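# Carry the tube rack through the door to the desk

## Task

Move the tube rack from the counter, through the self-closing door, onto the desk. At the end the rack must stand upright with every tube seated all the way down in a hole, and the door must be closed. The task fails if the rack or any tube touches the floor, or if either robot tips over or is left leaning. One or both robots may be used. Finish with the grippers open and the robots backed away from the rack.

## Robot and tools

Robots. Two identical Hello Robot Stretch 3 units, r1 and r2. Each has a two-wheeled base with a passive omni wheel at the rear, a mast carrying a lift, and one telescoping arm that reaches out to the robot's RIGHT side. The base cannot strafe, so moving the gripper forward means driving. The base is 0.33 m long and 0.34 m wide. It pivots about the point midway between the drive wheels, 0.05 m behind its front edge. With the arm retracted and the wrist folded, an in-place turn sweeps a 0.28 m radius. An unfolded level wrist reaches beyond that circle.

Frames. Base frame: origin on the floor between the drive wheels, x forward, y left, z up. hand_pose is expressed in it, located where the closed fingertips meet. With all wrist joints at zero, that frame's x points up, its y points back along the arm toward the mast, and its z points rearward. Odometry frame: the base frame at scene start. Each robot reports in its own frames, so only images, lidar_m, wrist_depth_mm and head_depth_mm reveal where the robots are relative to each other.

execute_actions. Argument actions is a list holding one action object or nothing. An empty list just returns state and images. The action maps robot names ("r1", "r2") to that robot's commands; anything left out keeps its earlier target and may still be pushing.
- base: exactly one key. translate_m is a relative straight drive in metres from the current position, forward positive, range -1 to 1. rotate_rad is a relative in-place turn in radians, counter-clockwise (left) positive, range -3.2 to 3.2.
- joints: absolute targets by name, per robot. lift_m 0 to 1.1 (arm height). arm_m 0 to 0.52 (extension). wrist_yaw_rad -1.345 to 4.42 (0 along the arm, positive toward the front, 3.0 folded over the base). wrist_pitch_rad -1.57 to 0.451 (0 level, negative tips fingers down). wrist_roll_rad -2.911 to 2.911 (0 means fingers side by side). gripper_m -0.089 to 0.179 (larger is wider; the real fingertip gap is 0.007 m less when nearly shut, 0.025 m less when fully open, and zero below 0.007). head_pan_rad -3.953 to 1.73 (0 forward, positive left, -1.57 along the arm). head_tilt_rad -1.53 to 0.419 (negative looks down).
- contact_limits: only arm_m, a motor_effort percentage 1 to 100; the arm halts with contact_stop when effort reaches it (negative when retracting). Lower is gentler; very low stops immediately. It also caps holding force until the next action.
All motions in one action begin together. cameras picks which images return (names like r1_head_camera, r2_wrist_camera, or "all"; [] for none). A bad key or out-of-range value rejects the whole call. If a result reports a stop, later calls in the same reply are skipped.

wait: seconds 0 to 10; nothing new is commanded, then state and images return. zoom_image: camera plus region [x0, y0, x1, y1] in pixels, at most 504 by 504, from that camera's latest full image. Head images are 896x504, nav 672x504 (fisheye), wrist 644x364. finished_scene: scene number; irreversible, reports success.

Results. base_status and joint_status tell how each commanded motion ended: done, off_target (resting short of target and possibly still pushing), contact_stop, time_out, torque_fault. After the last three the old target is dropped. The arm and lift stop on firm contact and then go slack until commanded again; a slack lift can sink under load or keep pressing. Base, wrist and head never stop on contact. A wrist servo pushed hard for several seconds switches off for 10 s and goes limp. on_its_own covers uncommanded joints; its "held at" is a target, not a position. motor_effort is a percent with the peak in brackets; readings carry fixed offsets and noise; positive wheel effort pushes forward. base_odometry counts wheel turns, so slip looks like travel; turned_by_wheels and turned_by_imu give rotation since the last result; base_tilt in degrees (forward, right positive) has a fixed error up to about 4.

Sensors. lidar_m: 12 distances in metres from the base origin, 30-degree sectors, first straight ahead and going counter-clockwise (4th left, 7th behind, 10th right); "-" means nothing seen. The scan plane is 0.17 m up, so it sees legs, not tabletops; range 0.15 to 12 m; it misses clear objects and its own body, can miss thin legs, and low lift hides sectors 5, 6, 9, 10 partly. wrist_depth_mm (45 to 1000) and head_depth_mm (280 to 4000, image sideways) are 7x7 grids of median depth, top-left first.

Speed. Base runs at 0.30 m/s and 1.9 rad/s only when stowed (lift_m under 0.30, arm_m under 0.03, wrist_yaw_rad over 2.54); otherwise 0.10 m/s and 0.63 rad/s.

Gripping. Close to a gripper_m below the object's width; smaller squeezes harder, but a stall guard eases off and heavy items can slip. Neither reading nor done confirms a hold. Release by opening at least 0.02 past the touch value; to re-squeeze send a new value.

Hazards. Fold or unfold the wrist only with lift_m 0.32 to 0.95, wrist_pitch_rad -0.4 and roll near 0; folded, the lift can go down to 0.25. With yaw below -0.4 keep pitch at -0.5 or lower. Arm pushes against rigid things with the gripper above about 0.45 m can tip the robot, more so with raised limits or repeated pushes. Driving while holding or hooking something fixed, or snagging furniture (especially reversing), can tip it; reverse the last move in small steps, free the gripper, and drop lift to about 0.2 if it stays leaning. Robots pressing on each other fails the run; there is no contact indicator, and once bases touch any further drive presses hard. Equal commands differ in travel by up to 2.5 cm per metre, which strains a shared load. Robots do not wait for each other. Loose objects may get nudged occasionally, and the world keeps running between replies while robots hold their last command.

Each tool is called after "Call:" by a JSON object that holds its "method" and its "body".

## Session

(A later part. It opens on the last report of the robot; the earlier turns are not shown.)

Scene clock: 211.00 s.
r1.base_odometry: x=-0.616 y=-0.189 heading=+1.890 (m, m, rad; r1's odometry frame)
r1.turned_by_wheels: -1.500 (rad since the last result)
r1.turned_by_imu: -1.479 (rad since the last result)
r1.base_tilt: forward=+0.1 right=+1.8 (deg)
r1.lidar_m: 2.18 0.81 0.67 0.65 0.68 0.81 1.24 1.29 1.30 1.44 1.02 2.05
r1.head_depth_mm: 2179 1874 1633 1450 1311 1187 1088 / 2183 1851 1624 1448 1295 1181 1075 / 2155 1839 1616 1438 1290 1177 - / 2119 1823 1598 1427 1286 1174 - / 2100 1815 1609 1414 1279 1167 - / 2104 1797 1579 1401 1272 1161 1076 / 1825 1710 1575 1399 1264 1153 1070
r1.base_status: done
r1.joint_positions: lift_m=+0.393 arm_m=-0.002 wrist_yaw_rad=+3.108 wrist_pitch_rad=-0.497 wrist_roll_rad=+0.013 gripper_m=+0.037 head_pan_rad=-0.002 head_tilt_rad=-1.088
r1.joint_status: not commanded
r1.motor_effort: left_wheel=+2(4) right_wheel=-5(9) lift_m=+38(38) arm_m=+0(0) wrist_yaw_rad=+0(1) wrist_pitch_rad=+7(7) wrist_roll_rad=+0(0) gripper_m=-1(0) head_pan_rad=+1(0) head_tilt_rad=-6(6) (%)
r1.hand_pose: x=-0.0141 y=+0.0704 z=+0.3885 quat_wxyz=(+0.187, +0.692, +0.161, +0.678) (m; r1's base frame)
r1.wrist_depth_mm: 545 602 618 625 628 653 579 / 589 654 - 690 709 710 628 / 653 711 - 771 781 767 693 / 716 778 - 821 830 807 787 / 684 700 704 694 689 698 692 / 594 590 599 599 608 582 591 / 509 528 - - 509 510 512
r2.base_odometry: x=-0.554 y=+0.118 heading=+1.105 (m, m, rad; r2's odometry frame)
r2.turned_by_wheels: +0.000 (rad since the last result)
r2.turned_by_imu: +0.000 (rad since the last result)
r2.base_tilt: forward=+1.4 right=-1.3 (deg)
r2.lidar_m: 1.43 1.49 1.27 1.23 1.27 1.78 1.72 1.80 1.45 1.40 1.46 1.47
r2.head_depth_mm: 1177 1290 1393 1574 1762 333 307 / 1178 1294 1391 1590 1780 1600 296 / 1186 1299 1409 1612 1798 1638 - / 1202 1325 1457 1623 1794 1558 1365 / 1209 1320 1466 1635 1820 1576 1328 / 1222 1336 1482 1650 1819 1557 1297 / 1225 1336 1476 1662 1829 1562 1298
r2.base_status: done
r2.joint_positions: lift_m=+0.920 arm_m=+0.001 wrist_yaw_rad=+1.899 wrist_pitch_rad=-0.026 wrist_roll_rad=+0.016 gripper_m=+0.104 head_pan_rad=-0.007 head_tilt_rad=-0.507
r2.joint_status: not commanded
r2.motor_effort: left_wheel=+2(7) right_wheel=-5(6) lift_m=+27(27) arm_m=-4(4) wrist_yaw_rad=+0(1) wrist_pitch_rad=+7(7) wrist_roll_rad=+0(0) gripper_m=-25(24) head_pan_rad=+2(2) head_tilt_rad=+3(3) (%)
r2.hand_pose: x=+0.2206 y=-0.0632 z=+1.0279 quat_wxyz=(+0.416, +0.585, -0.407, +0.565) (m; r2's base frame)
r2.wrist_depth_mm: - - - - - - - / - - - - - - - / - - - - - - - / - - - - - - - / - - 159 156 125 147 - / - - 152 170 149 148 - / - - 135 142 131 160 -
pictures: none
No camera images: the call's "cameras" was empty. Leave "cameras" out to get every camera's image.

Call:
{"method": "execute_actions", "body": {"actions": [{"r1":{"base":{"translate_m":0.8},"joints":{"head_pan_rad":1.7,"head_tilt_rad":-0.3}},"r2":{"base":{"rotate_rad":-1.57},"joints":{"head_pan_rad":-3.14}}}], "cameras": ["r2_nav_camera"]}}

Call:
{"method": "execute_actions", "body": {"actions": [{"r2":{"base":{"translate_m":-0.7}}}], "cameras": ["r2_nav_camera","r1_nav_camera"]}}

Scene clock: 220.60 s.
r1.base_odometry: x=-0.868 y=+0.571 heading=+1.890 (m, m, rad; r1's odometry frame)
r1.turned_by_wheels: +0.000 (rad since the last result)
r1.turned_by_imu: -0.004 (rad since the last result)
r1.base_tilt: forward=+0.2 right=+1.9 (deg)
r1.lidar_m: 1.71 0.81 0.59 0.57 0.59 0.92 2.03 1.91 1.04 1.45 1.50 1.77
r1.head_depth_mm: 451 477 504 535 570 610 656 / 454 480 508 540 576 616 663 / 458 483 512 546 582 623 671 / 462 487 517 549 588 629 679 / 465 492 521 556 594 636 687 / 469 497 526 560 599 643 696 / 473 500 529 560 599 642 693
r1.base_status: done
r1.joint_positions: lift_m=+0.393 arm_m=-0.002 wrist_yaw_rad=+3.108 wrist_pitch_rad=-0.497 wrist_roll_rad=+0.013 gripper_m=+0.037 head_pan_rad=+1.693 head_tilt_rad=-0.310
r1.joint_status: all done
r1.motor_effort: left_wheel=+3(6) right_wheel=-5(5) lift_m=+38(37) arm_m=+0(0) wrist_yaw_rad=+0(0) wrist_pitch_rad=+7(7) wrist_roll_rad=+0(0) gripper_m=+0(0) head_pan_rad=+3(37) head_tilt_rad=+5(37) (%)
r1.hand_pose: x=-0.0141 y=+0.0704 z=+0.3885 quat_wxyz=(+0.187, +0.692, +0.161, +0.678) (m; r1's base frame)
r1.wrist_depth_mm: 612 606 552 550 557 560 567 / 669 663 - 610 623 622 642 / 743 747 - 681 681 688 703 / 837 805 - 733 769 771 782 / 698 688 709 702 714 690 711 / 593 583 596 595 599 585 594 / 510 520 - - 512 512 518
r2.base_odometry: x=-0.554 y=+0.118 heading=-0.465 (m, m, rad; r2's odometry frame)
r2.turned_by_wheels: -1.570 (rad since the last result)
r2.turned_by_imu: -1.591 (rad since the last result)
r2.base_tilt: forward=+1.4 right=-1.4 (deg)
r2.lidar_m: 1.40 1.46 1.48 1.43 1.50 1.26 1.23 1.27 1.77 1.72 1.80 1.44
r2.head_depth_mm: 1018 1111 1218 1366 - - - / 1025 1113 1234 1369 - - - / 1031 1131 1239 1388 1499 - - / 1036 1137 1257 1402 1593 1565 1343 / 1046 1146 1261 1417 1596 1564 1345 / 1047 1150 1286 1424 1622 1545 1337 / 1063 1164 1288 1437 1636 1560 1362
r2.base_status: done
r2.joint_positions: lift_m=+0.920 arm_m=+0.001 wrist_yaw_rad=+1.899 wrist_pitch_rad=-0.026 wrist_roll_rad=+0.016 gripper_m=+0.104 head_pan_rad=-3.133 head_tilt_rad=-0.507
r2.joint_status: all done
r2.motor_effort: left_wheel=+3(4) right_wheel=-6(11) lift_m=+27(27) arm_m=-4(4) wrist_yaw_rad=+1(0) wrist_pitch_rad=+7(7) wrist_roll_rad=+0(0) gripper_m=-24(24) head_pan_rad=-2(31) head_tilt_rad=+2(2) (%)
r2.hand_pose: x=+0.2206 y=-0.0632 z=+1.0279 quat_wxyz=(+0.416, +0.585, -0.407, +0.565) (m; r2's base frame)
r2.wrist_depth_mm: - - - - - - - / - - - - - - - / - - - - - - - / - - - - - - - / - - 159 156 125 146 - / - - 153 169 149 148 - / - - 136 142 130 160 -
pictures: r2_nav_camera (sideways: a quarter turn counterclockwise sets it upright)
Images, in order (width x height): r2_nav_camera 672x504.

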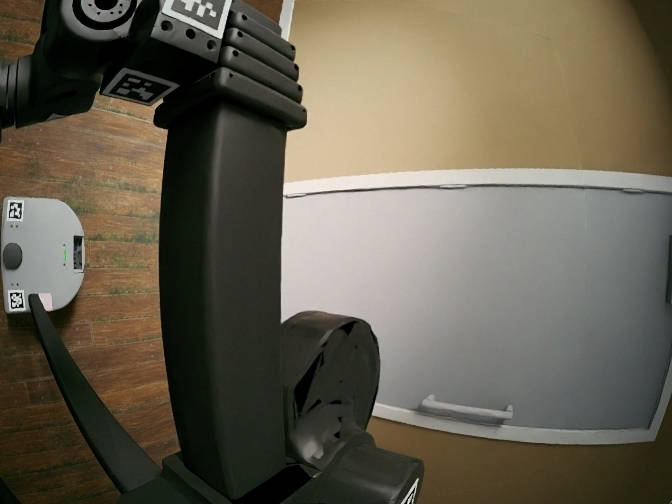

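Scene clock: 228.83 s.
r1.base_odometry: x=-0.868 y=+0.571 heading=+1.890 (m, m, rad; r1's odometry frame)
r1.turned_by_wheels: +0.000 (rad since the last result)
r1.turned_by_imu: +0.000 (rad since the last result)
r1.base_tilt: forward=+0.1 right=+2.0 (deg)
r1.lidar_m: 1.71 0.81 0.59 0.57 0.59 0.92 2.03 1.91 1.04 1.45 1.50 1.77
r1.head_depth_mm: 451 475 504 534 570 610 658 / 455 479 507 539 575 615 663 / 458 484 513 544 581 623 671 / 462 487 517 550 587 630 679 / 465 492 521 556 593 635 690 / 469 496 527 561 600 643 697 / 473 500 530 560 599 641 693
r1.base_status: not commanded
r1.joint_positions: lift_m=+0.393 arm_m=-0.002 wrist_yaw_rad=+3.108 wrist_pitch_rad=-0.497 wrist_roll_rad=+0.013 gripper_m=+0.037 head_pan_rad=+1.693 head_tilt_rad=-0.310
r1.joint_status: not commanded
r1.motor_effort: left_wheel=+2(1) right_wheel=-5(5) lift_m=+38(38) arm_m=+0(0) wrist_yaw_rad=+0(0) wrist_pitch_rad=+7(7) wrist_roll_rad=+0(0) gripper_m=+0(1) head_pan_rad=+3(3) head_tilt_rad=+5(5) (%)
r1.hand_pose: x=-0.0141 y=+0.0704 z=+0.3885 quat_wxyz=(+0.187, +0.692, +0.161, +0.678) (m; r1's base frame)
r1.wrist_depth_mm: 600 622 548 559 564 564 564 / 680 670 - 617 622 624 633 / 730 752 - 695 686 700 701 / 806 828 - 755 754 778 764 / 693 688 687 700 712 698 700 / 589 598 610 592 616 597 587 / 507 529 - - 506 517 509
r2.base_odometry: x=-1.180 y=+0.431 heading=-0.465 (m, m, rad; r2's odometry frame)
r2.turned_by_wheels: +0.000 (rad since the last result)
r2.turned_by_imu: -0.002 (rad since the last result)
r2.base_tilt: forward=+1.4 right=-1.3 (deg)
r2.lidar_m: 2.10 2.01 1.49 1.45 0.73 0.55 0.53 0.56 0.77 1.72 1.78 2.16
r2.head_depth_mm: 417 455 502 557 - - - / 420 460 506 564 - - - / 424 463 512 567 619 - - / 427 466 516 574 647 743 844 / 430 471 519 579 656 755 855 / 433 475 524 585 663 764 871 / 436 479 531 592 671 774 867
r2.base_status: done
r2.joint_positions: lift_m=+0.920 arm_m=+0.001 wrist_yaw_rad=+1.899 wrist_pitch_rad=-0.026 wrist_roll_rad=+0.016 gripper_m=+0.104 head_pan_rad=-3.133 head_tilt_rad=-0.507
r2.joint_status: not commanded
r2.motor_effort: left_wheel=+3(4) right_wheel=-5(12) lift_m=+27(27) arm_m=-4(4) wrist_yaw_rad=+0(1) wrist_pitch_rad=+7(7) wrist_roll_rad=+0(1) gripper_m=-25(24) head_pan_rad=-3(2) head_tilt_rad=+3(3) (%)
r2.hand_pose: x=+0.2206 y=-0.0632 z=+1.0279 quat_wxyz=(+0.416, +0.585, -0.407, +0.565) (m; r2's base frame)
r2.wrist_depth_mm: - - - - - - - / - - - - - - - / - - - - - - - / - - - - - - - / - - 160 156 125 147 - / - - 153 170 149 148 - / - - 136 142 130 160 -
pictures: r1_nav_camera (sideways: a quarter turn counterclockwise sets it upright), r2_nav_camera (sideways: a quarter turn counterclockwise sets it upright)
Images, in order (width x height): r1_nav_camera 672x504, r2_nav_camera 672x504.

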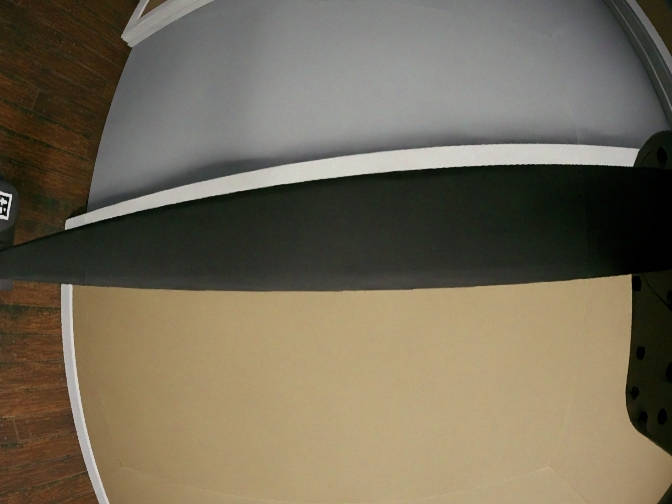

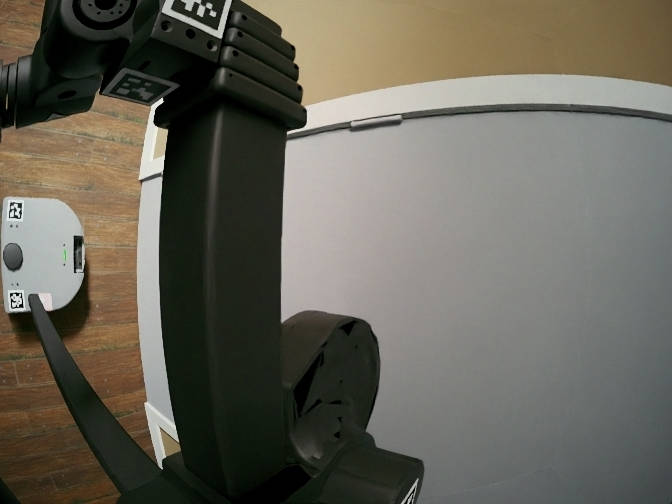

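Call:
{"method": "execute_actions", "body": {"actions": [{"r1":{"base":{"translate_m":0.7}},"r2":{"base":{"translate_m":-0.4}}}], "cameras": ["r2_nav_camera","r1_nav_camera"]}}

Scene clock: 238.80 s.
r1.base_odometry: x=-1.087 y=+1.235 heading=+1.890 (m, m, rad; r1's odometry frame)
r1.turned_by_wheels: +0.000 (rad since the last result)
r1.turned_by_imu: -0.003 (rad since the last result)
r1.base_tilt: forward=+0.1 right=+1.9 (deg)
r1.lidar_m: 1.02 0.81 0.59 0.57 0.59 0.81 2.22 1.45 1.50 1.45 1.45 1.06
r1.head_depth_mm: 452 476 504 535 571 611 657 / 455 480 508 540 576 617 665 / 458 485 513 544 582 623 672 / 462 488 517 549 587 631 680 / 464 492 522 555 593 637 687 / 469 496 526 560 599 644 694 / 472 500 531 564 604 648 702
r1.base_status: done
r1.joint_positions: lift_m=+0.393 arm_m=-0.002 wrist_yaw_rad=+3.108 wrist_pitch_rad=-0.497 wrist_roll_rad=+0.013 gripper_m=+0.037 head_pan_rad=+1.693 head_tilt_rad=-0.310
r1.joint_status: not commanded
r1.motor_effort: left_wheel=+2(6) right_wheel=-5(5) lift_m=+39(37) arm_m=+0(0) wrist_yaw_rad=+0(1) wrist_pitch_rad=+7(7) wrist_roll_rad=+1(0) gripper_m=+0(1) head_pan_rad=+2(3) head_tilt_rad=+5(5) (%)
r1.hand_pose: x=-0.0141 y=+0.0704 z=+0.3885 quat_wxyz=(+0.187, +0.692, +0.161, +0.678) (m; r1's base frame)
r1.wrist_depth_mm: 535 544 549 546 559 562 568 / 589 595 - 617 621 623 620 / 652 665 - 674 695 696 713 / 711 730 - 748 757 775 785 / 705 697 690 687 699 686 700 / 587 579 598 589 602 587 586 / 515 527 - - 498 514 511
r2.base_odometry: x=-1.411 y=+0.548 heading=-0.466 (m, m, rad; r2's odometry frame)
r2.turned_by_wheels: -0.001 (rad since the last result)
r2.turned_by_imu: +0.003 (rad since the last result)
r2.base_tilt: forward=+1.4 right=-1.4 (deg)
r2.lidar_m: 2.35 2.01 1.50 0.97 0.38 0.29 0.28 0.29 0.40 1.23 1.78 2.42
r2.head_depth_mm: - - - - - - - / - - - - - - - / - - - 286 297 - - / - - - 287 312 359 410 / - - - 289 316 364 412 / - - - 290 320 369 418 / - - - 291 324 374 425
r2.base_status: translate_m time_out (by the wheels' count: -0.2591 of -0.4000)
r2.joint_positions: lift_m=+0.920 arm_m=+0.001 wrist_yaw_rad=+1.900 wrist_pitch_rad=-0.029 wrist_roll_rad=+0.016 gripper_m=+0.108 head_pan_rad=-3.134 head_tilt_rad=-0.502
r2.joint_status: not commanded
r2.on_its_own: gripper_m is held at +0.106, not at your +0.100, by its stall guard, which is not easing now
r2.motor_effort: left_wheel=+0(68) right_wheel=+0(100) lift_m=+24(27) arm_m=-4(4) wrist_yaw_rad=+0(1) wrist_pitch_rad=+8(8) wrist_roll_rad=+1(0) gripper_m=-23(24) head_pan_rad=-2(2) head_tilt_rad=+0(2) (%)
r2.hand_pose: x=+0.2204 y=-0.0629 z=+1.0273 quat_wxyz=(+0.417, +0.586, -0.406, +0.565) (m; r2's base frame)
r2.wrist_depth_mm: - - - - - - - / - - - - - - - / - - - - - - - / - - - - 200 - - / - - 151 160 126 150 - / - - 154 163 153 149 - / - - 137 142 130 159 -
pictures: r1_nav_camera (sideways: a quarter turn counterclockwise sets it upright), r2_nav_camera (sideways: a quarter turn counterclockwise sets it upright)
Images, in order (width x height): r1_nav_camera 672x504, r2_nav_camera 672x504.

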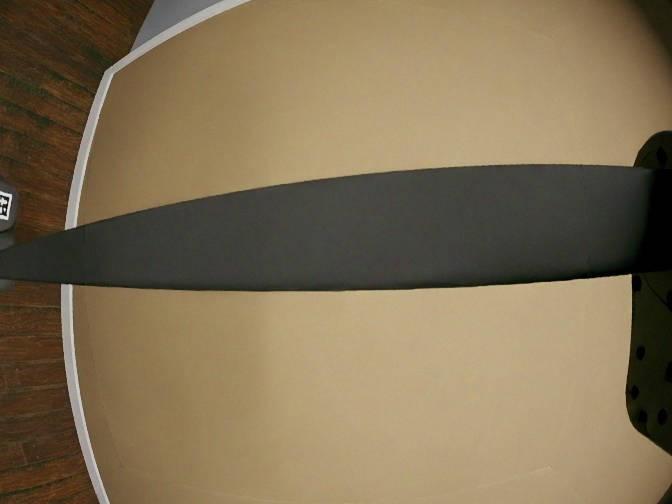

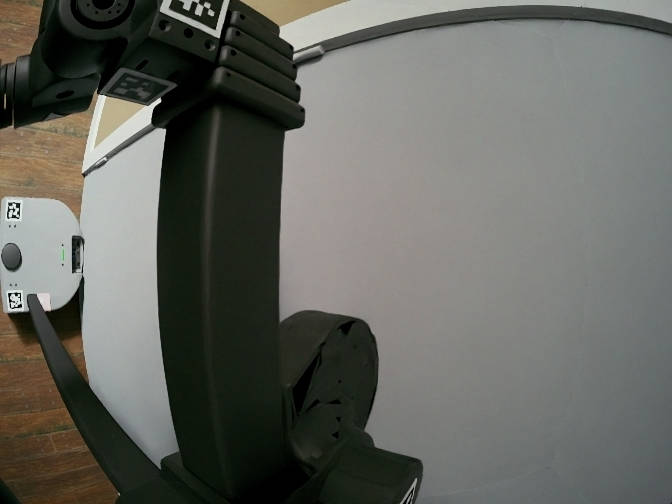

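Call:
{"method": "execute_actions", "body": {"actions": [{"r1":{"base":{"rotate_rad":3.14},"joints":{"head_pan_rad":-1.0,"head_tilt_rad":-0.6}},"r2":{"base":{"translate_m":0.9},"joints":{"gripper_m":0.1}}}], "cameras": ["r2_wrist_camera"]}}

Call:
{"method": "execute_actions", "body": {"actions": [{"r1":{"base":{"translate_m":1.0}}}], "cameras": []}}

Call:
{"method": "execute_actions", "body": {"actions": [{"r1":{"base":{"translate_m":0.65},"joints":{"wrist_yaw_rad":0,"wrist_pitch_rad":-0.4,"gripper_m":0,"head_pan_rad":-1.57}}}], "cameras": ["r1_nav_camera"]}}

Scene clock: 249.97 s.
r1.base_odometry: x=-1.087 y=+1.235 heading=-1.253 (m, m, rad; r1's odometry frame)
r1.turned_by_wheels: +3.140 (rad since the last result)
r1.turned_by_imu: +3.094 (rad since the last result)
r1.base_tilt: forward=+0.0 right=+1.8 (deg)
r1.lidar_m: 2.00 1.46 1.51 1.44 1.49 1.06 1.01 0.83 0.60 0.57 0.59 0.79
r1.head_depth_mm: 441 482 528 583 650 738 854 / 466 508 559 622 701 802 935 / 489 537 596 667 761 881 1041 / 517 570 635 719 827 972 1136 / 547 607 683 779 901 1083 1187 / 582 650 734 850 1005 1227 1183 / 620 698 799 933 1125 1324 1177
r1.base_status: done
r1.joint_positions: lift_m=+0.393 arm_m=-0.002 wrist_yaw_rad=+3.108 wrist_pitch_rad=-0.497 wrist_roll_rad=+0.013 gripper_m=+0.037 head_pan_rad=-0.993 head_tilt_rad=-0.592
r1.joint_status: all done
r1.motor_effort: left_wheel=-3(7) right_wheel=+5(8) lift_m=+38(38) arm_m=+0(0) wrist_yaw_rad=+0(0) wrist_pitch_rad=+7(7) wrist_roll_rad=+0(0) gripper_m=+1(0) head_pan_rad=-3(38) head_tilt_rad=-4(28) (%)
r1.hand_pose: x=-0.0141 y=+0.0703 z=+0.3885 quat_wxyz=(+0.187, +0.692, +0.161, +0.678) (m; r1's base frame)
r1.wrist_depth_mm: - - - - - - - / - - - - - - - / - - - - - - - / 864 837 - 845 853 844 840 / 691 694 713 695 689 696 695 / 593 586 610 599 596 587 586 / 510 526 - - 510 515 510
r2.base_odometry: x=-0.607 y=+0.143 heading=-0.466 (m, m, rad; r2's odometry frame)
r2.turned_by_wheels: +0.000 (rad since the last result)
r2.turned_by_imu: +0.000 (rad since the last result)
r2.base_tilt: forward=+1.4 right=-1.4 (deg)
r2.lidar_m: 1.45 1.53 1.47 1.43 1.50 1.20 1.17 1.22 1.72 1.73 1.81 1.49
r2.head_depth_mm: 968 1053 1163 1288 - - - / 972 1065 1176 1308 - - - / 979 1070 1186 1319 1425 - - / 991 1084 1195 1327 1486 1568 1335 / 1006 1087 1207 1346 1525 1566 1355 / 1002 1092 1200 1360 1555 1578 1348 / 1014 1113 1228 1366 1565 1583 1349
r2.base_status: done
r2.joint_positions: lift_m=+0.920 arm_m=+0.001 wrist_yaw_rad=+1.900 wrist_pitch_rad=-0.029 wrist_roll_rad=+0.016 gripper_m=+0.104 head_pan_rad=-3.134 head_tilt_rad=-0.502
r2.joint_status: gripper_m off_target (ended at +0.104, target +0.100)
r2.motor_effort: left_wheel=-1(3) right_wheel=-1(4) lift_m=+24(24) arm_m=-3(4) wrist_yaw_rad=+0(0) wrist_pitch_rad=+8(8) wrist_roll_rad=+0(0) gripper_m=-24(62) head_pan_rad=-2(1) head_tilt_rad=+0(0) (%)
r2.hand_pose: x=+0.2204 y=-0.0629 z=+1.0273 quat_wxyz=(+0.417, +0.586, -0.406, +0.565) (m; r2's base frame)
r2.wrist_depth_mm: - - - - - - - / - - - - - - - / - - - - - - - / - - - - 131 - - / - - 151 157 126 147 - / - - 155 163 152 149 - / - - 137 142 130 159 -
pictures: r2_wrist_camera
Images, in order (width x height): r2_wrist_camera 644x364.

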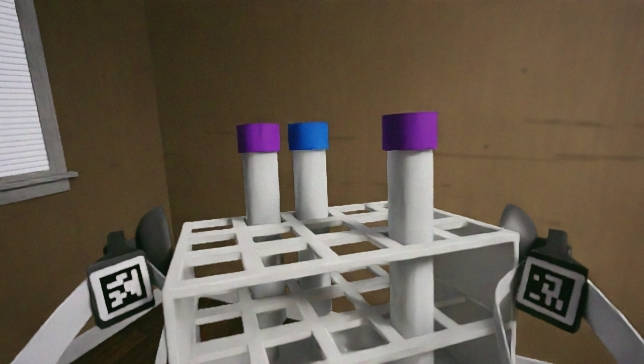

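Scene clock: 261.13 s.
r1.base_odometry: x=-0.775 y=+0.285 heading=-1.253 (m, m, rad; r1's odometry frame)
r1.turned_by_wheels: +0.000 (rad since the last result)
r1.turned_by_imu: -0.005 (rad since the last result)
r1.base_tilt: forward=+0.1 right=+1.8 (deg)
r1.lidar_m: 1.73 1.69 1.55 0.99 1.52 2.03 2.01 0.79 0.56 0.53 0.64 0.85
r1.head_depth_mm: 483 526 577 637 702 718 793 / 508 554 610 679 765 877 980 / 534 586 648 727 828 960 1128 / 563 621 693 785 900 1060 1169 / 596 663 744 849 989 1175 1189 / 633 706 804 926 1089 1307 1188 / 673 762 872 1019 1219 1371 1184
r1.base_status: done
r1.joint_positions: lift_m=+0.393 arm_m=-0.002 wrist_yaw_rad=+3.108 wrist_pitch_rad=-0.497 wrist_roll_rad=+0.013 gripper_m=+0.037 head_pan_rad=-0.993 head_tilt_rad=-0.592
r1.joint_status: not commanded
r1.motor_effort: left_wheel=-4(4) right_wheel=+4(9) lift_m=+38(39) arm_m=+0(0) wrist_yaw_rad=-1(1) wrist_pitch_rad=+7(7) wrist_roll_rad=+0(0) gripper_m=+0(1) head_pan_rad=-3(3) head_tilt_rad=-3(3) (%)
r1.hand_pose: x=-0.0141 y=+0.0703 z=+0.3885 quat_wxyz=(+0.187, +0.692, +0.161, +0.678) (m; r1's base frame)
r1.wrist_depth_mm: - - - - - - - / - - - - - - - / - - - - - - - / 854 850 - 869 874 834 854 / 705 688 715 711 683 696 691 / 583 596 591 587 591 591 604 / 506 524 - - 502 516 508
r2.base_odometry: x=-0.607 y=+0.143 heading=-0.466 (m, m, rad; r2's odometry frame)
r2.turned_by_wheels: +0.000 (rad since the last result)
r2.turned_by_imu: -0.002 (rad since the last result)
r2.base_tilt: forward=+1.4 right=-1.3 (deg)
r2.lidar_m: 1.45 1.52 1.47 1.43 1.49 1.21 1.17 1.21 1.72 1.73 1.80 1.50
r2.head_depth_mm: 966 1054 1161 1294 - - - / 971 1063 1165 1302 - - - / 983 1077 1185 1324 1437 - - / 992 1088 1199 1329 1505 1565 1333 / 996 1091 1213 1346 1510 1574 1348 / 1005 1098 1200 1361 1561 1566 1344 / 1010 1116 1229 1369 1547 1566 1339
r2.base_status: not commanded
r2.joint_positions: lift_m=+0.920 arm_m=+0.001 wrist_yaw_rad=+1.900 wrist_pitch_rad=-0.029 wrist_roll_rad=+0.016 gripper_m=+0.104 head_pan_rad=-3.134 head_tilt_rad=-0.502
r2.joint_status: not commanded
r2.motor_effort: left_wheel=-1(1) right_wheel=+0(0) lift_m=+24(24) arm_m=-4(4) wrist_yaw_rad=+0(0) wrist_pitch_rad=+8(8) wrist_roll_rad=+0(1) gripper_m=-24(24) head_pan_rad=-2(2) head_tilt_rad=+0(1) (%)
r2.hand_pose: x=+0.2204 y=-0.0629 z=+1.0273 quat_wxyz=(+0.417, +0.586, -0.406, +0.565) (m; r2's base frame)
r2.wrist_depth_mm: - - - - - - - / - - - - - - - / - - - - - - - / - - - - 131 - - / - - 152 158 125 148 - / - - 154 163 152 149 - / - - 137 142 129 160 -
pictures: none
No camera images: the call's "cameras" was empty. Leave "cameras" out to get every camera's image.

Scene clock: 268.80 s.
r1.base_odometry: x=-0.572 y=-0.332 heading=-1.254 (m, m, rad; r1's odometry frame)
r1.turned_by_wheels: +0.000 (rad since the last result)
r1.turned_by_imu: -0.004 (rad since the last result)
r1.base_tilt: forward=+0.3 right=+1.9 (deg)
r1.lidar_m: 1.09 1.12 1.25 1.50 1.54 2.06 2.35 0.82 0.63 0.60 0.58 0.71
r1.head_depth_mm: 479 532 597 682 794 946 1148 / 477 529 593 676 787 936 1128 / 474 524 589 671 777 925 1124 / 470 521 583 663 767 916 1121 / 467 517 579 659 761 902 1109 / 464 514 575 652 755 894 1093 / 461 510 569 646 748 861 987
r1.base_status: done
r1.joint_positions: lift_m=+0.393 arm_m=-0.002 wrist_yaw_rad=+0.002 wrist_pitch_rad=-0.419 wrist_roll_rad=+0.013 gripper_m=+0.000 head_pan_rad=-1.563 head_tilt_rad=-0.592
r1.joint_status: all done
r1.motor_effort: left_wheel=-3(3) right_wheel=+3(10) lift_m=+37(38) arm_m=+0(0) wrist_yaw_rad=-1(3) wrist_pitch_rad=+9(9) wrist_roll_rad=+0(0) gripper_m=-2(80) head_pan_rad=-3(28) head_tilt_rad=-4(3) (%)
r1.hand_pose: x=-0.0211 y=-0.3676 z=+0.4055 quat_wxyz=(+0.687, +0.147, -0.696, -0.148) (m; r1's base frame)
r1.wrist_depth_mm: 304 304 309 313 315 319 319 / 327 336 335 339 343 346 349 / 347 363 367 373 378 379 385 / 358 403 408 409 416 421 431 / 371 450 450 444 467 474 486 / 382 486 513 - 534 541 555 / 432 510 532 537 534 541 546
r2.base_odometry: x=-0.607 y=+0.143 heading=-0.466 (m, m, rad; r2's odometry frame)
r2.turned_by_wheels: +0.000 (rad since the last result)
r2.turned_by_imu: -0.001 (rad since the last result)
r2.base_tilt: forward=+1.4 right=-1.3 (deg)
r2.lidar_m: 1.45 1.52 1.46 1.43 1.50 1.20 1.17 1.21 1.72 1.73 1.81 1.49
r2.head_depth_mm: 965 1054 1166 1288 - - - / 977 1073 1164 1308 - - - / 980 1075 1185 1316 1421 - - / 993 1077 1196 1326 1500 1564 1338 / 1009 1098 1203 1346 1509 1578 1340 / 1002 1093 1207 1349 1538 1561 1349 / 1016 1114 1229 1363 1561 1558 1346
r2.base_status: not commanded
r2.joint_positions: lift_m=+0.920 arm_m=+0.001 wrist_yaw_rad=+1.900 wrist_pitch_rad=-0.029 wrist_roll_rad=+0.016 gripper_m=+0.104 head_pan_rad=-3.134 head_tilt_rad=-0.502
r2.joint_status: not commanded
r2.motor_effort: left_wheel=-1(0) right_wheel=+0(1) lift_m=+24(24) arm_m=-4(4) wrist_yaw_rad=+0(0) wrist_pitch_rad=+8(8) wrist_roll_rad=+0(1) gripper_m=-25(24) head_pan_rad=-2(2) head_tilt_rad=+0(0) (%)
r2.hand_pose: x=+0.2204 y=-0.0629 z=+1.0273 quat_wxyz=(+0.417, +0.586, -0.406, +0.565) (m; r2's base frame)
r2.wrist_depth_mm: - - - - - - - / - - - - - - - / - - - - - - - / - - - - 131 - - / - - 151 158 126 148 - / - - 154 163 153 148 - / - - 137 143 130 160 -
pictures: r1_nav_camera (sideways: a quarter turn counterclockwise sets it upright)
Images, in order (width x height): r1_nav_camera 672x504.

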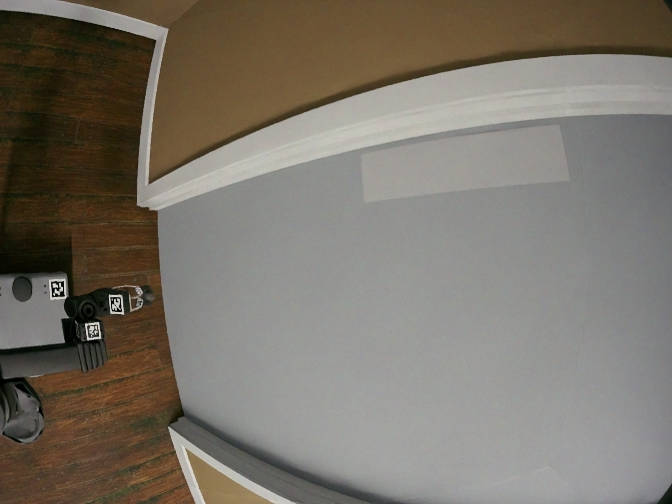

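Forward 0.15 more, then push.

Call:
{"method": "execute_actions", "body": {"actions": [{"r1":{"base":{"translate_m":0.13},"joints":{"wrist_pitch_rad":0,"lift_m":0.3}}}], "cameras": []}}

Call:
{"method": "execute_actions", "body": {"actions": [{"r1":{"joints":{"arm_m":0.5},"contact_limits":{"arm_m":100}}}], "cameras": ["r1_nav_camera","r2_nav_camera"]}}

Scene clock: 271.77 s.
r1.base_odometry: x=-0.532 y=-0.456 heading=-1.254 (m, m, rad; r1's odometry frame)
r1.turned_by_wheels: +0.000 (rad since the last result)
r1.turned_by_imu: -0.001 (rad since the last result)
r1.base_tilt: forward=+0.1 right=+1.8 (deg)
r1.lidar_m: 0.96 0.99 1.19 1.50 1.54 2.06 2.34 0.87 0.62 0.59 0.52 0.70
r1.head_depth_mm: 475 528 593 676 784 942 1133 / 472 523 587 670 779 924 1126 / 468 521 584 664 771 918 1126 / 466 516 579 658 763 904 1115 / 463 511 573 652 752 896 1100 / 459 508 568 644 725 824 962 / 445 484 524 553 625 730 910
r1.base_status: done
r1.joint_positions: lift_m=+0.300 arm_m=-0.002 wrist_yaw_rad=+0.002 wrist_pitch_rad=-0.022 wrist_roll_rad=+0.013 gripper_m=+0.000 head_pan_rad=-1.563 head_tilt_rad=-0.592
r1.joint_status: all done
r1.motor_effort: left_wheel=-3(3) right_wheel=+3(8) lift_m=+26(29) arm_m=+0(0) wrist_yaw_rad=-1(2) wrist_pitch_rad=+10(10) wrist_roll_rad=+0(0) gripper_m=-2(4) head_pan_rad=-3(3) head_tilt_rad=-4(4) (%)
r1.hand_pose: x=-0.0210 y=-0.3990 z=+0.4093 quat_wxyz=(+0.703, +0.009, -0.711, -0.008) (m; r1's base frame)
r1.wrist_depth_mm: 232 298 323 324 328 330 336 / 237 296 329 331 340 339 348 / 243 300 338 344 349 347 352 / 251 309 349 351 356 361 370 / 258 314 355 363 367 373 373 / 266 315 369 - 382 385 392 / 275 314 383 388 392 398 410
r2.base_odometry: x=-0.607 y=+0.143 heading=-0.466 (m, m, rad; r2's odometry frame)
r2.turned_by_wheels: +0.000 (rad since the last result)
r2.turned_by_imu: +0.000 (rad since the last result)
r2.base_tilt: forward=+1.4 right=-1.4 (deg)
r2.lidar_m: 1.45 1.52 1.47 1.43 1.49 1.21 1.17 1.21 1.73 1.73 1.81 1.50
r2.head_depth_mm: 971 1064 1158 1279 - - - / 976 1064 1170 1295 - - - / 977 1074 1183 1322 1427 - - / 992 1083 1194 1340 1493 1557 1331 / 997 1097 1208 1338 1518 1568 1359 / 1004 1099 1214 1342 1541 1570 1352 / 1014 1119 1230 1378 1551 1566 1351
r2.base_status: not commanded
r2.joint_positions: lift_m=+0.920 arm_m=+0.001 wrist_yaw_rad=+1.900 wrist_pitch_rad=-0.029 wrist_roll_rad=+0.016 gripper_m=+0.104 head_pan_rad=-3.134 head_tilt_rad=-0.502
r2.joint_status: not commanded
r2.motor_effort: left_wheel=+0(1) right_wheel=+0(0) lift_m=+24(24) arm_m=-4(3) wrist_yaw_rad=-1(1) wrist_pitch_rad=+8(8) wrist_roll_rad=+1(0) gripper_m=-24(24) head_pan_rad=-2(2) head_tilt_rad=+0(1) (%)
r2.hand_pose: x=+0.2204 y=-0.0629 z=+1.0273 quat_wxyz=(+0.417, +0.586, -0.406, +0.565) (m; r2's base frame)
r2.wrist_depth_mm: - - - - - - - / - - - - - - - / - - - - - - - / - - - - 130 - - / - - 151 158 126 148 - / - - 155 163 153 148 - / - - 136 143 130 160 -
pictures: none
No camera images: the call's "cameras" was empty. Leave "cameras" out to get every camera's image.

Scene clock: 277.00 s.
r1.base_odometry: x=-0.532 y=-0.456 heading=-1.254 (m, m, rad; r1's odometry frame)
r1.turned_by_wheels: +0.000 (rad since the last result)
r1.turned_by_imu: -0.015 (rad since the last result)
r1.base_tilt: forward=+0.0 right=+1.7 (deg)
r1.lidar_m: 0.97 0.99 1.18 1.50 1.54 2.03 2.50 0.92 0.86 0.87 0.52 0.69
r1.head_depth_mm: 670 731 808 900 1013 1164 1213 / 693 758 843 943 1065 1235 1201 / 715 787 879 992 1127 1298 1212 / 744 822 917 1039 1187 1346 1197 / 771 856 962 1107 1290 1396 1186 / 2618 2971 3119 2290 1685 1302 982 / 2594 2778 529 563 627 730 905
r1.base_status: not commanded
r1.joint_positions: lift_m=+0.300 arm_m=+0.498 wrist_yaw_rad=-0.105 wrist_pitch_rad=-0.025 wrist_roll_rad=+0.013 gripper_m=+0.000 head_pan_rad=-1.564 head_tilt_rad=-0.594
r1.joint_status: all done
r1.on_its_own: wrist_yaw_rad is held at -0.086, not at your +0.000, by its stall guard, which is not easing now; arm_m is at rest, and its effort (+15) is outside its rest range (-14 to +14); wrist_yaw_rad is at rest, and its effort (+15) is outside its rest range (-12 to +12)
r1.motor_effort: left_wheel=-5(14) right_wheel=+5(32) lift_m=+27(27) arm_m=+15(24) wrist_yaw_rad=+15(53) wrist_pitch_rad=+11(18) wrist_roll_rad=+0(0) gripper_m=-3(10) head_pan_rad=-3(3) head_tilt_rad=-2(3) (%)
r1.contact_limits: arm_m 34 (drawing in: default 15, maximum 25; extending or still: default 21, maximum 34)
r1.hand_pose: x=-0.0483 y=-0.8971 z=+0.4087 quat_wxyz=(+0.701, -0.028, -0.711, -0.046) (m; r1's base frame)
r1.wrist_depth_mm: - 187 169 157 144 135 125 / - 192 175 161 148 138 129 / - 200 181 166 153 141 132 / - 207 187 171 157 145 135 / - 215 193 176 161 150 138 / 928 224 204 - 164 153 141 / 703 234 208 188 173 157 145
r2.base_odometry: x=-0.607 y=+0.143 heading=-0.466 (m, m, rad; r2's odometry frame)
r2.turned_by_wheels: +0.000 (rad since the last result)
r2.turned_by_imu: -0.001 (rad since the last result)
r2.base_tilt: forward=+1.4 right=-1.3 (deg)
r2.lidar_m: 1.45 1.52 1.47 1.42 1.50 0.93 0.95 1.22 1.72 1.73 1.81 1.49
r2.head_depth_mm: 769 829 899 982 - - - / 805 875 957 1048 - - - / 849 926 1014 1118 1209 - - / 899 982 1074 1191 1348 1495 1343 / 950 1040 1152 1299 1471 1566 1351 / 995 1093 1208 1350 1549 1560 1350 / 1009 1114 1224 1372 1559 1554 1347
r2.base_status: not commanded
r2.joint_positions: lift_m=+0.920 arm_m=+0.001 wrist_yaw_rad=+1.900 wrist_pitch_rad=-0.029 wrist_roll_rad=+0.016 gripper_m=+0.104 head_pan_rad=-3.134 head_tilt_rad=-0.502
r2.joint_status: not commanded
r2.motor_effort: left_wheel=+0(1) right_wheel=+0(1) lift_m=+24(24) arm_m=-3(4) wrist_yaw_rad=+0(0) wrist_pitch_rad=+8(8) wrist_roll_rad=+0(0) gripper_m=-25(24) head_pan_rad=-2(1) head_tilt_rad=+0(1) (%)
r2.hand_pose: x=+0.2204 y=-0.0629 z=+1.0273 quat_wxyz=(+0.417, +0.586, -0.406, +0.565) (m; r2's base frame)
r2.wrist_depth_mm: - - - - - - - / - - - - - - - / - - - - - - - / - - - - 131 - - / - - 152 157 126 148 - / - - 155 163 152 148 - / - - 137 142 130 160 -
pictures: r1_nav_camera (sideways: a quarter turn counterclockwise sets it upright), r2_nav_camera (sideways: a quarter turn counterclockwise sets it upright)
Images, in order (width x height): r1_nav_camera 672x504, r2_nav_camera 672x504.

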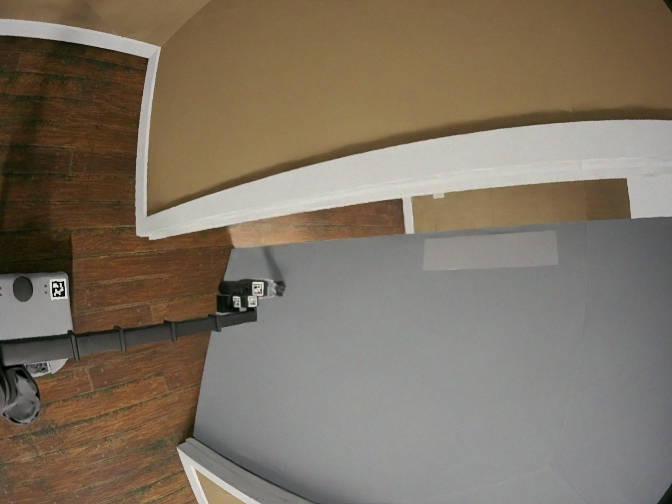

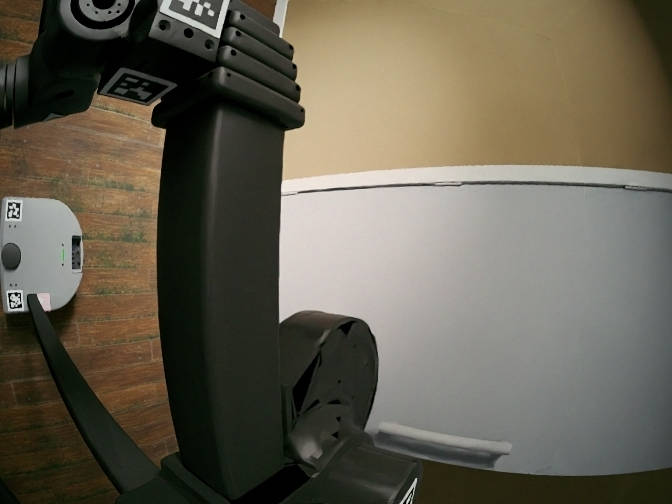

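Call:
{"method": "execute_actions", "body": {"actions": [{"r1":{"base":{"translate_m":-0.3}},"r2":{"base":{"rotate_rad":3.14},"joints":{"head_pan_rad":0,"wrist_yaw_rad":1.6}}}], "cameras": ["r1_nav_camera","r2_nav_camera"]}}

Scene clock: 283.70 s.
r1.base_odometry: x=-0.626 y=-0.171 heading=-1.254 (m, m, rad; r1's odometry frame)
r1.turned_by_wheels: +0.000 (rad since the last result)
r1.turned_by_imu: +0.001 (rad since the last result)
r1.base_tilt: forward=+0.2 right=+1.8 (deg)
r1.lidar_m: 1.26 1.30 1.35 1.48 1.53 2.01 2.48 0.79 0.70 0.70 0.68 0.69
r1.head_depth_mm: 543 599 665 748 855 987 1111 / 553 610 678 765 876 1027 1175 / 563 622 695 786 901 1051 1196 / 575 636 709 804 928 1140 1196 / 583 648 726 826 959 1184 1193 / 595 660 745 848 988 1196 1189 / 607 675 760 869 1020 1229 1177
r1.base_status: done
r1.joint_positions: lift_m=+0.300 arm_m=+0.498 wrist_yaw_rad=+1.133 wrist_pitch_rad=-0.029 wrist_roll_rad=+0.013 gripper_m=+0.000 head_pan_rad=-1.564 head_tilt_rad=-0.594
r1.joint_status: not commanded
r1.on_its_own: wrist_yaw_rad is held at +1.103, not at your +0.000, by its stall guard, which is still easing; arm_m is at rest, and its effort (+16) is outside its rest range (-14 to +14)
r1.motor_effort: left_wheel=-1(27) right_wheel=+2(77) lift_m=+27(27) arm_m=+16(16) wrist_yaw_rad=-23(87) wrist_pitch_rad=+13(14) wrist_roll_rad=+0(0) gripper_m=-7(15) head_pan_rad=-3(3) head_tilt_rad=-2(3) (%)
r1.hand_pose: x=+0.2099 y=-0.7511 z=+0.4074 quat_wxyz=(+0.599, +0.391, -0.595, +0.368) (m; r1's base frame)
r1.wrist_depth_mm: 303 - - 215 98 64 49 / 305 - - 224 100 64 49 / 304 867 - 231 102 65 49 / 311 654 - 240 103 66 50 / 321 384 - 207 105 66 50 / 325 379 914 - 106 67 50 / 338 384 723 271 100 67 50
r2.base_odometry: x=-0.607 y=+0.143 heading=+2.674 (m, m, rad; r2's odometry frame)
r2.turned_by_wheels: +3.140 (rad since the last result)
r2.turned_by_imu: +3.179 (rad since the last result)
r2.base_tilt: forward=+1.4 right=-1.4 (deg)
r2.lidar_m: 1.05 1.22 1.70 1.73 1.81 1.50 1.45 1.52 1.47 1.43 1.49 1.05
r2.head_depth_mm: 839 908 993 1096 1219 1345 294 / 863 939 1031 1139 1277 1434 - / 893 971 1066 1184 1315 1480 1291 / 923 1003 1107 1232 1388 1525 1309 / 947 1038 1151 1292 1465 1559 1298 / 982 1071 1181 1321 1492 1560 1299 / 993 1089 1204 1354 1522 1573 1300
r2.base_status: done
r2.joint_positions: lift_m=+0.920 arm_m=+0.001 wrist_yaw_rad=+1.601 wrist_pitch_rad=-0.029 wrist_roll_rad=+0.016 gripper_m=+0.108 head_pan_rad=-0.007 head_tilt_rad=-0.502
r2.joint_status: all done
r2.on_its_own: gripper_m is held at +0.106, not at your +0.100, by its stall guard, which is not easing now
r2.motor_effort: left_wheel=-3(5) right_wheel=+5(9) lift_m=+24(24) arm_m=-4(4) wrist_yaw_rad=-1(3) wrist_pitch_rad=+8(8) wrist_roll_rad=+1(0) gripper_m=-23(24) head_pan_rad=+2(29) head_tilt_rad=+0(0) (%)
r2.hand_pose: x=+0.2340 y=-0.1377 z=+1.0273 quat_wxyz=(+0.496, +0.519, -0.489, +0.496) (m; r2's base frame)
r2.wrist_depth_mm: - - - 932 867 797 969 / - - - - 882 824 998 / - - - 980 876 857 - / - - - - 199 893 - / - - 152 159 125 150 - / - - 154 163 153 149 - / - - 137 143 130 159 -
pictures: r1_nav_camera (sideways: a quarter turn counterclockwise sets it upright), r2_nav_camera (sideways: a quarter turn counterclockwise sets it upright)
Images, in order (width x height): r1_nav_camera 672x504, r2_nav_camera 672x504.

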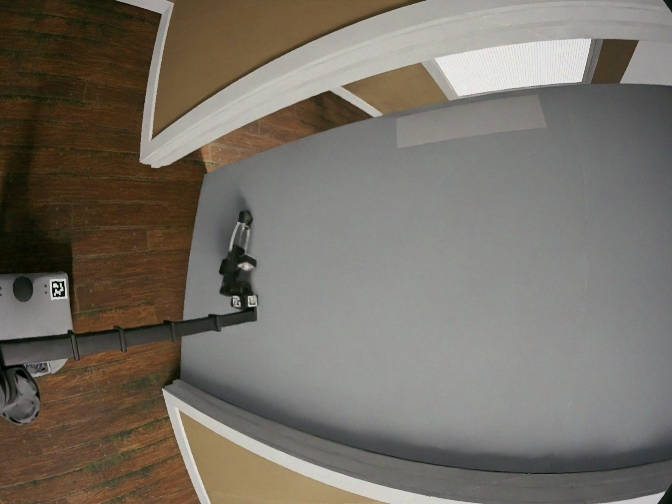

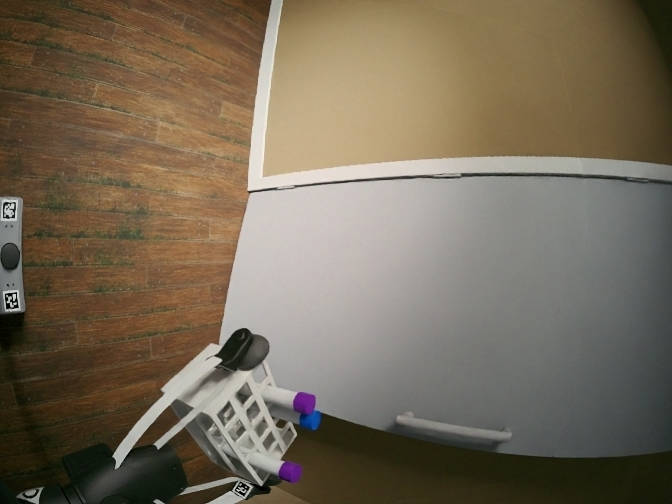

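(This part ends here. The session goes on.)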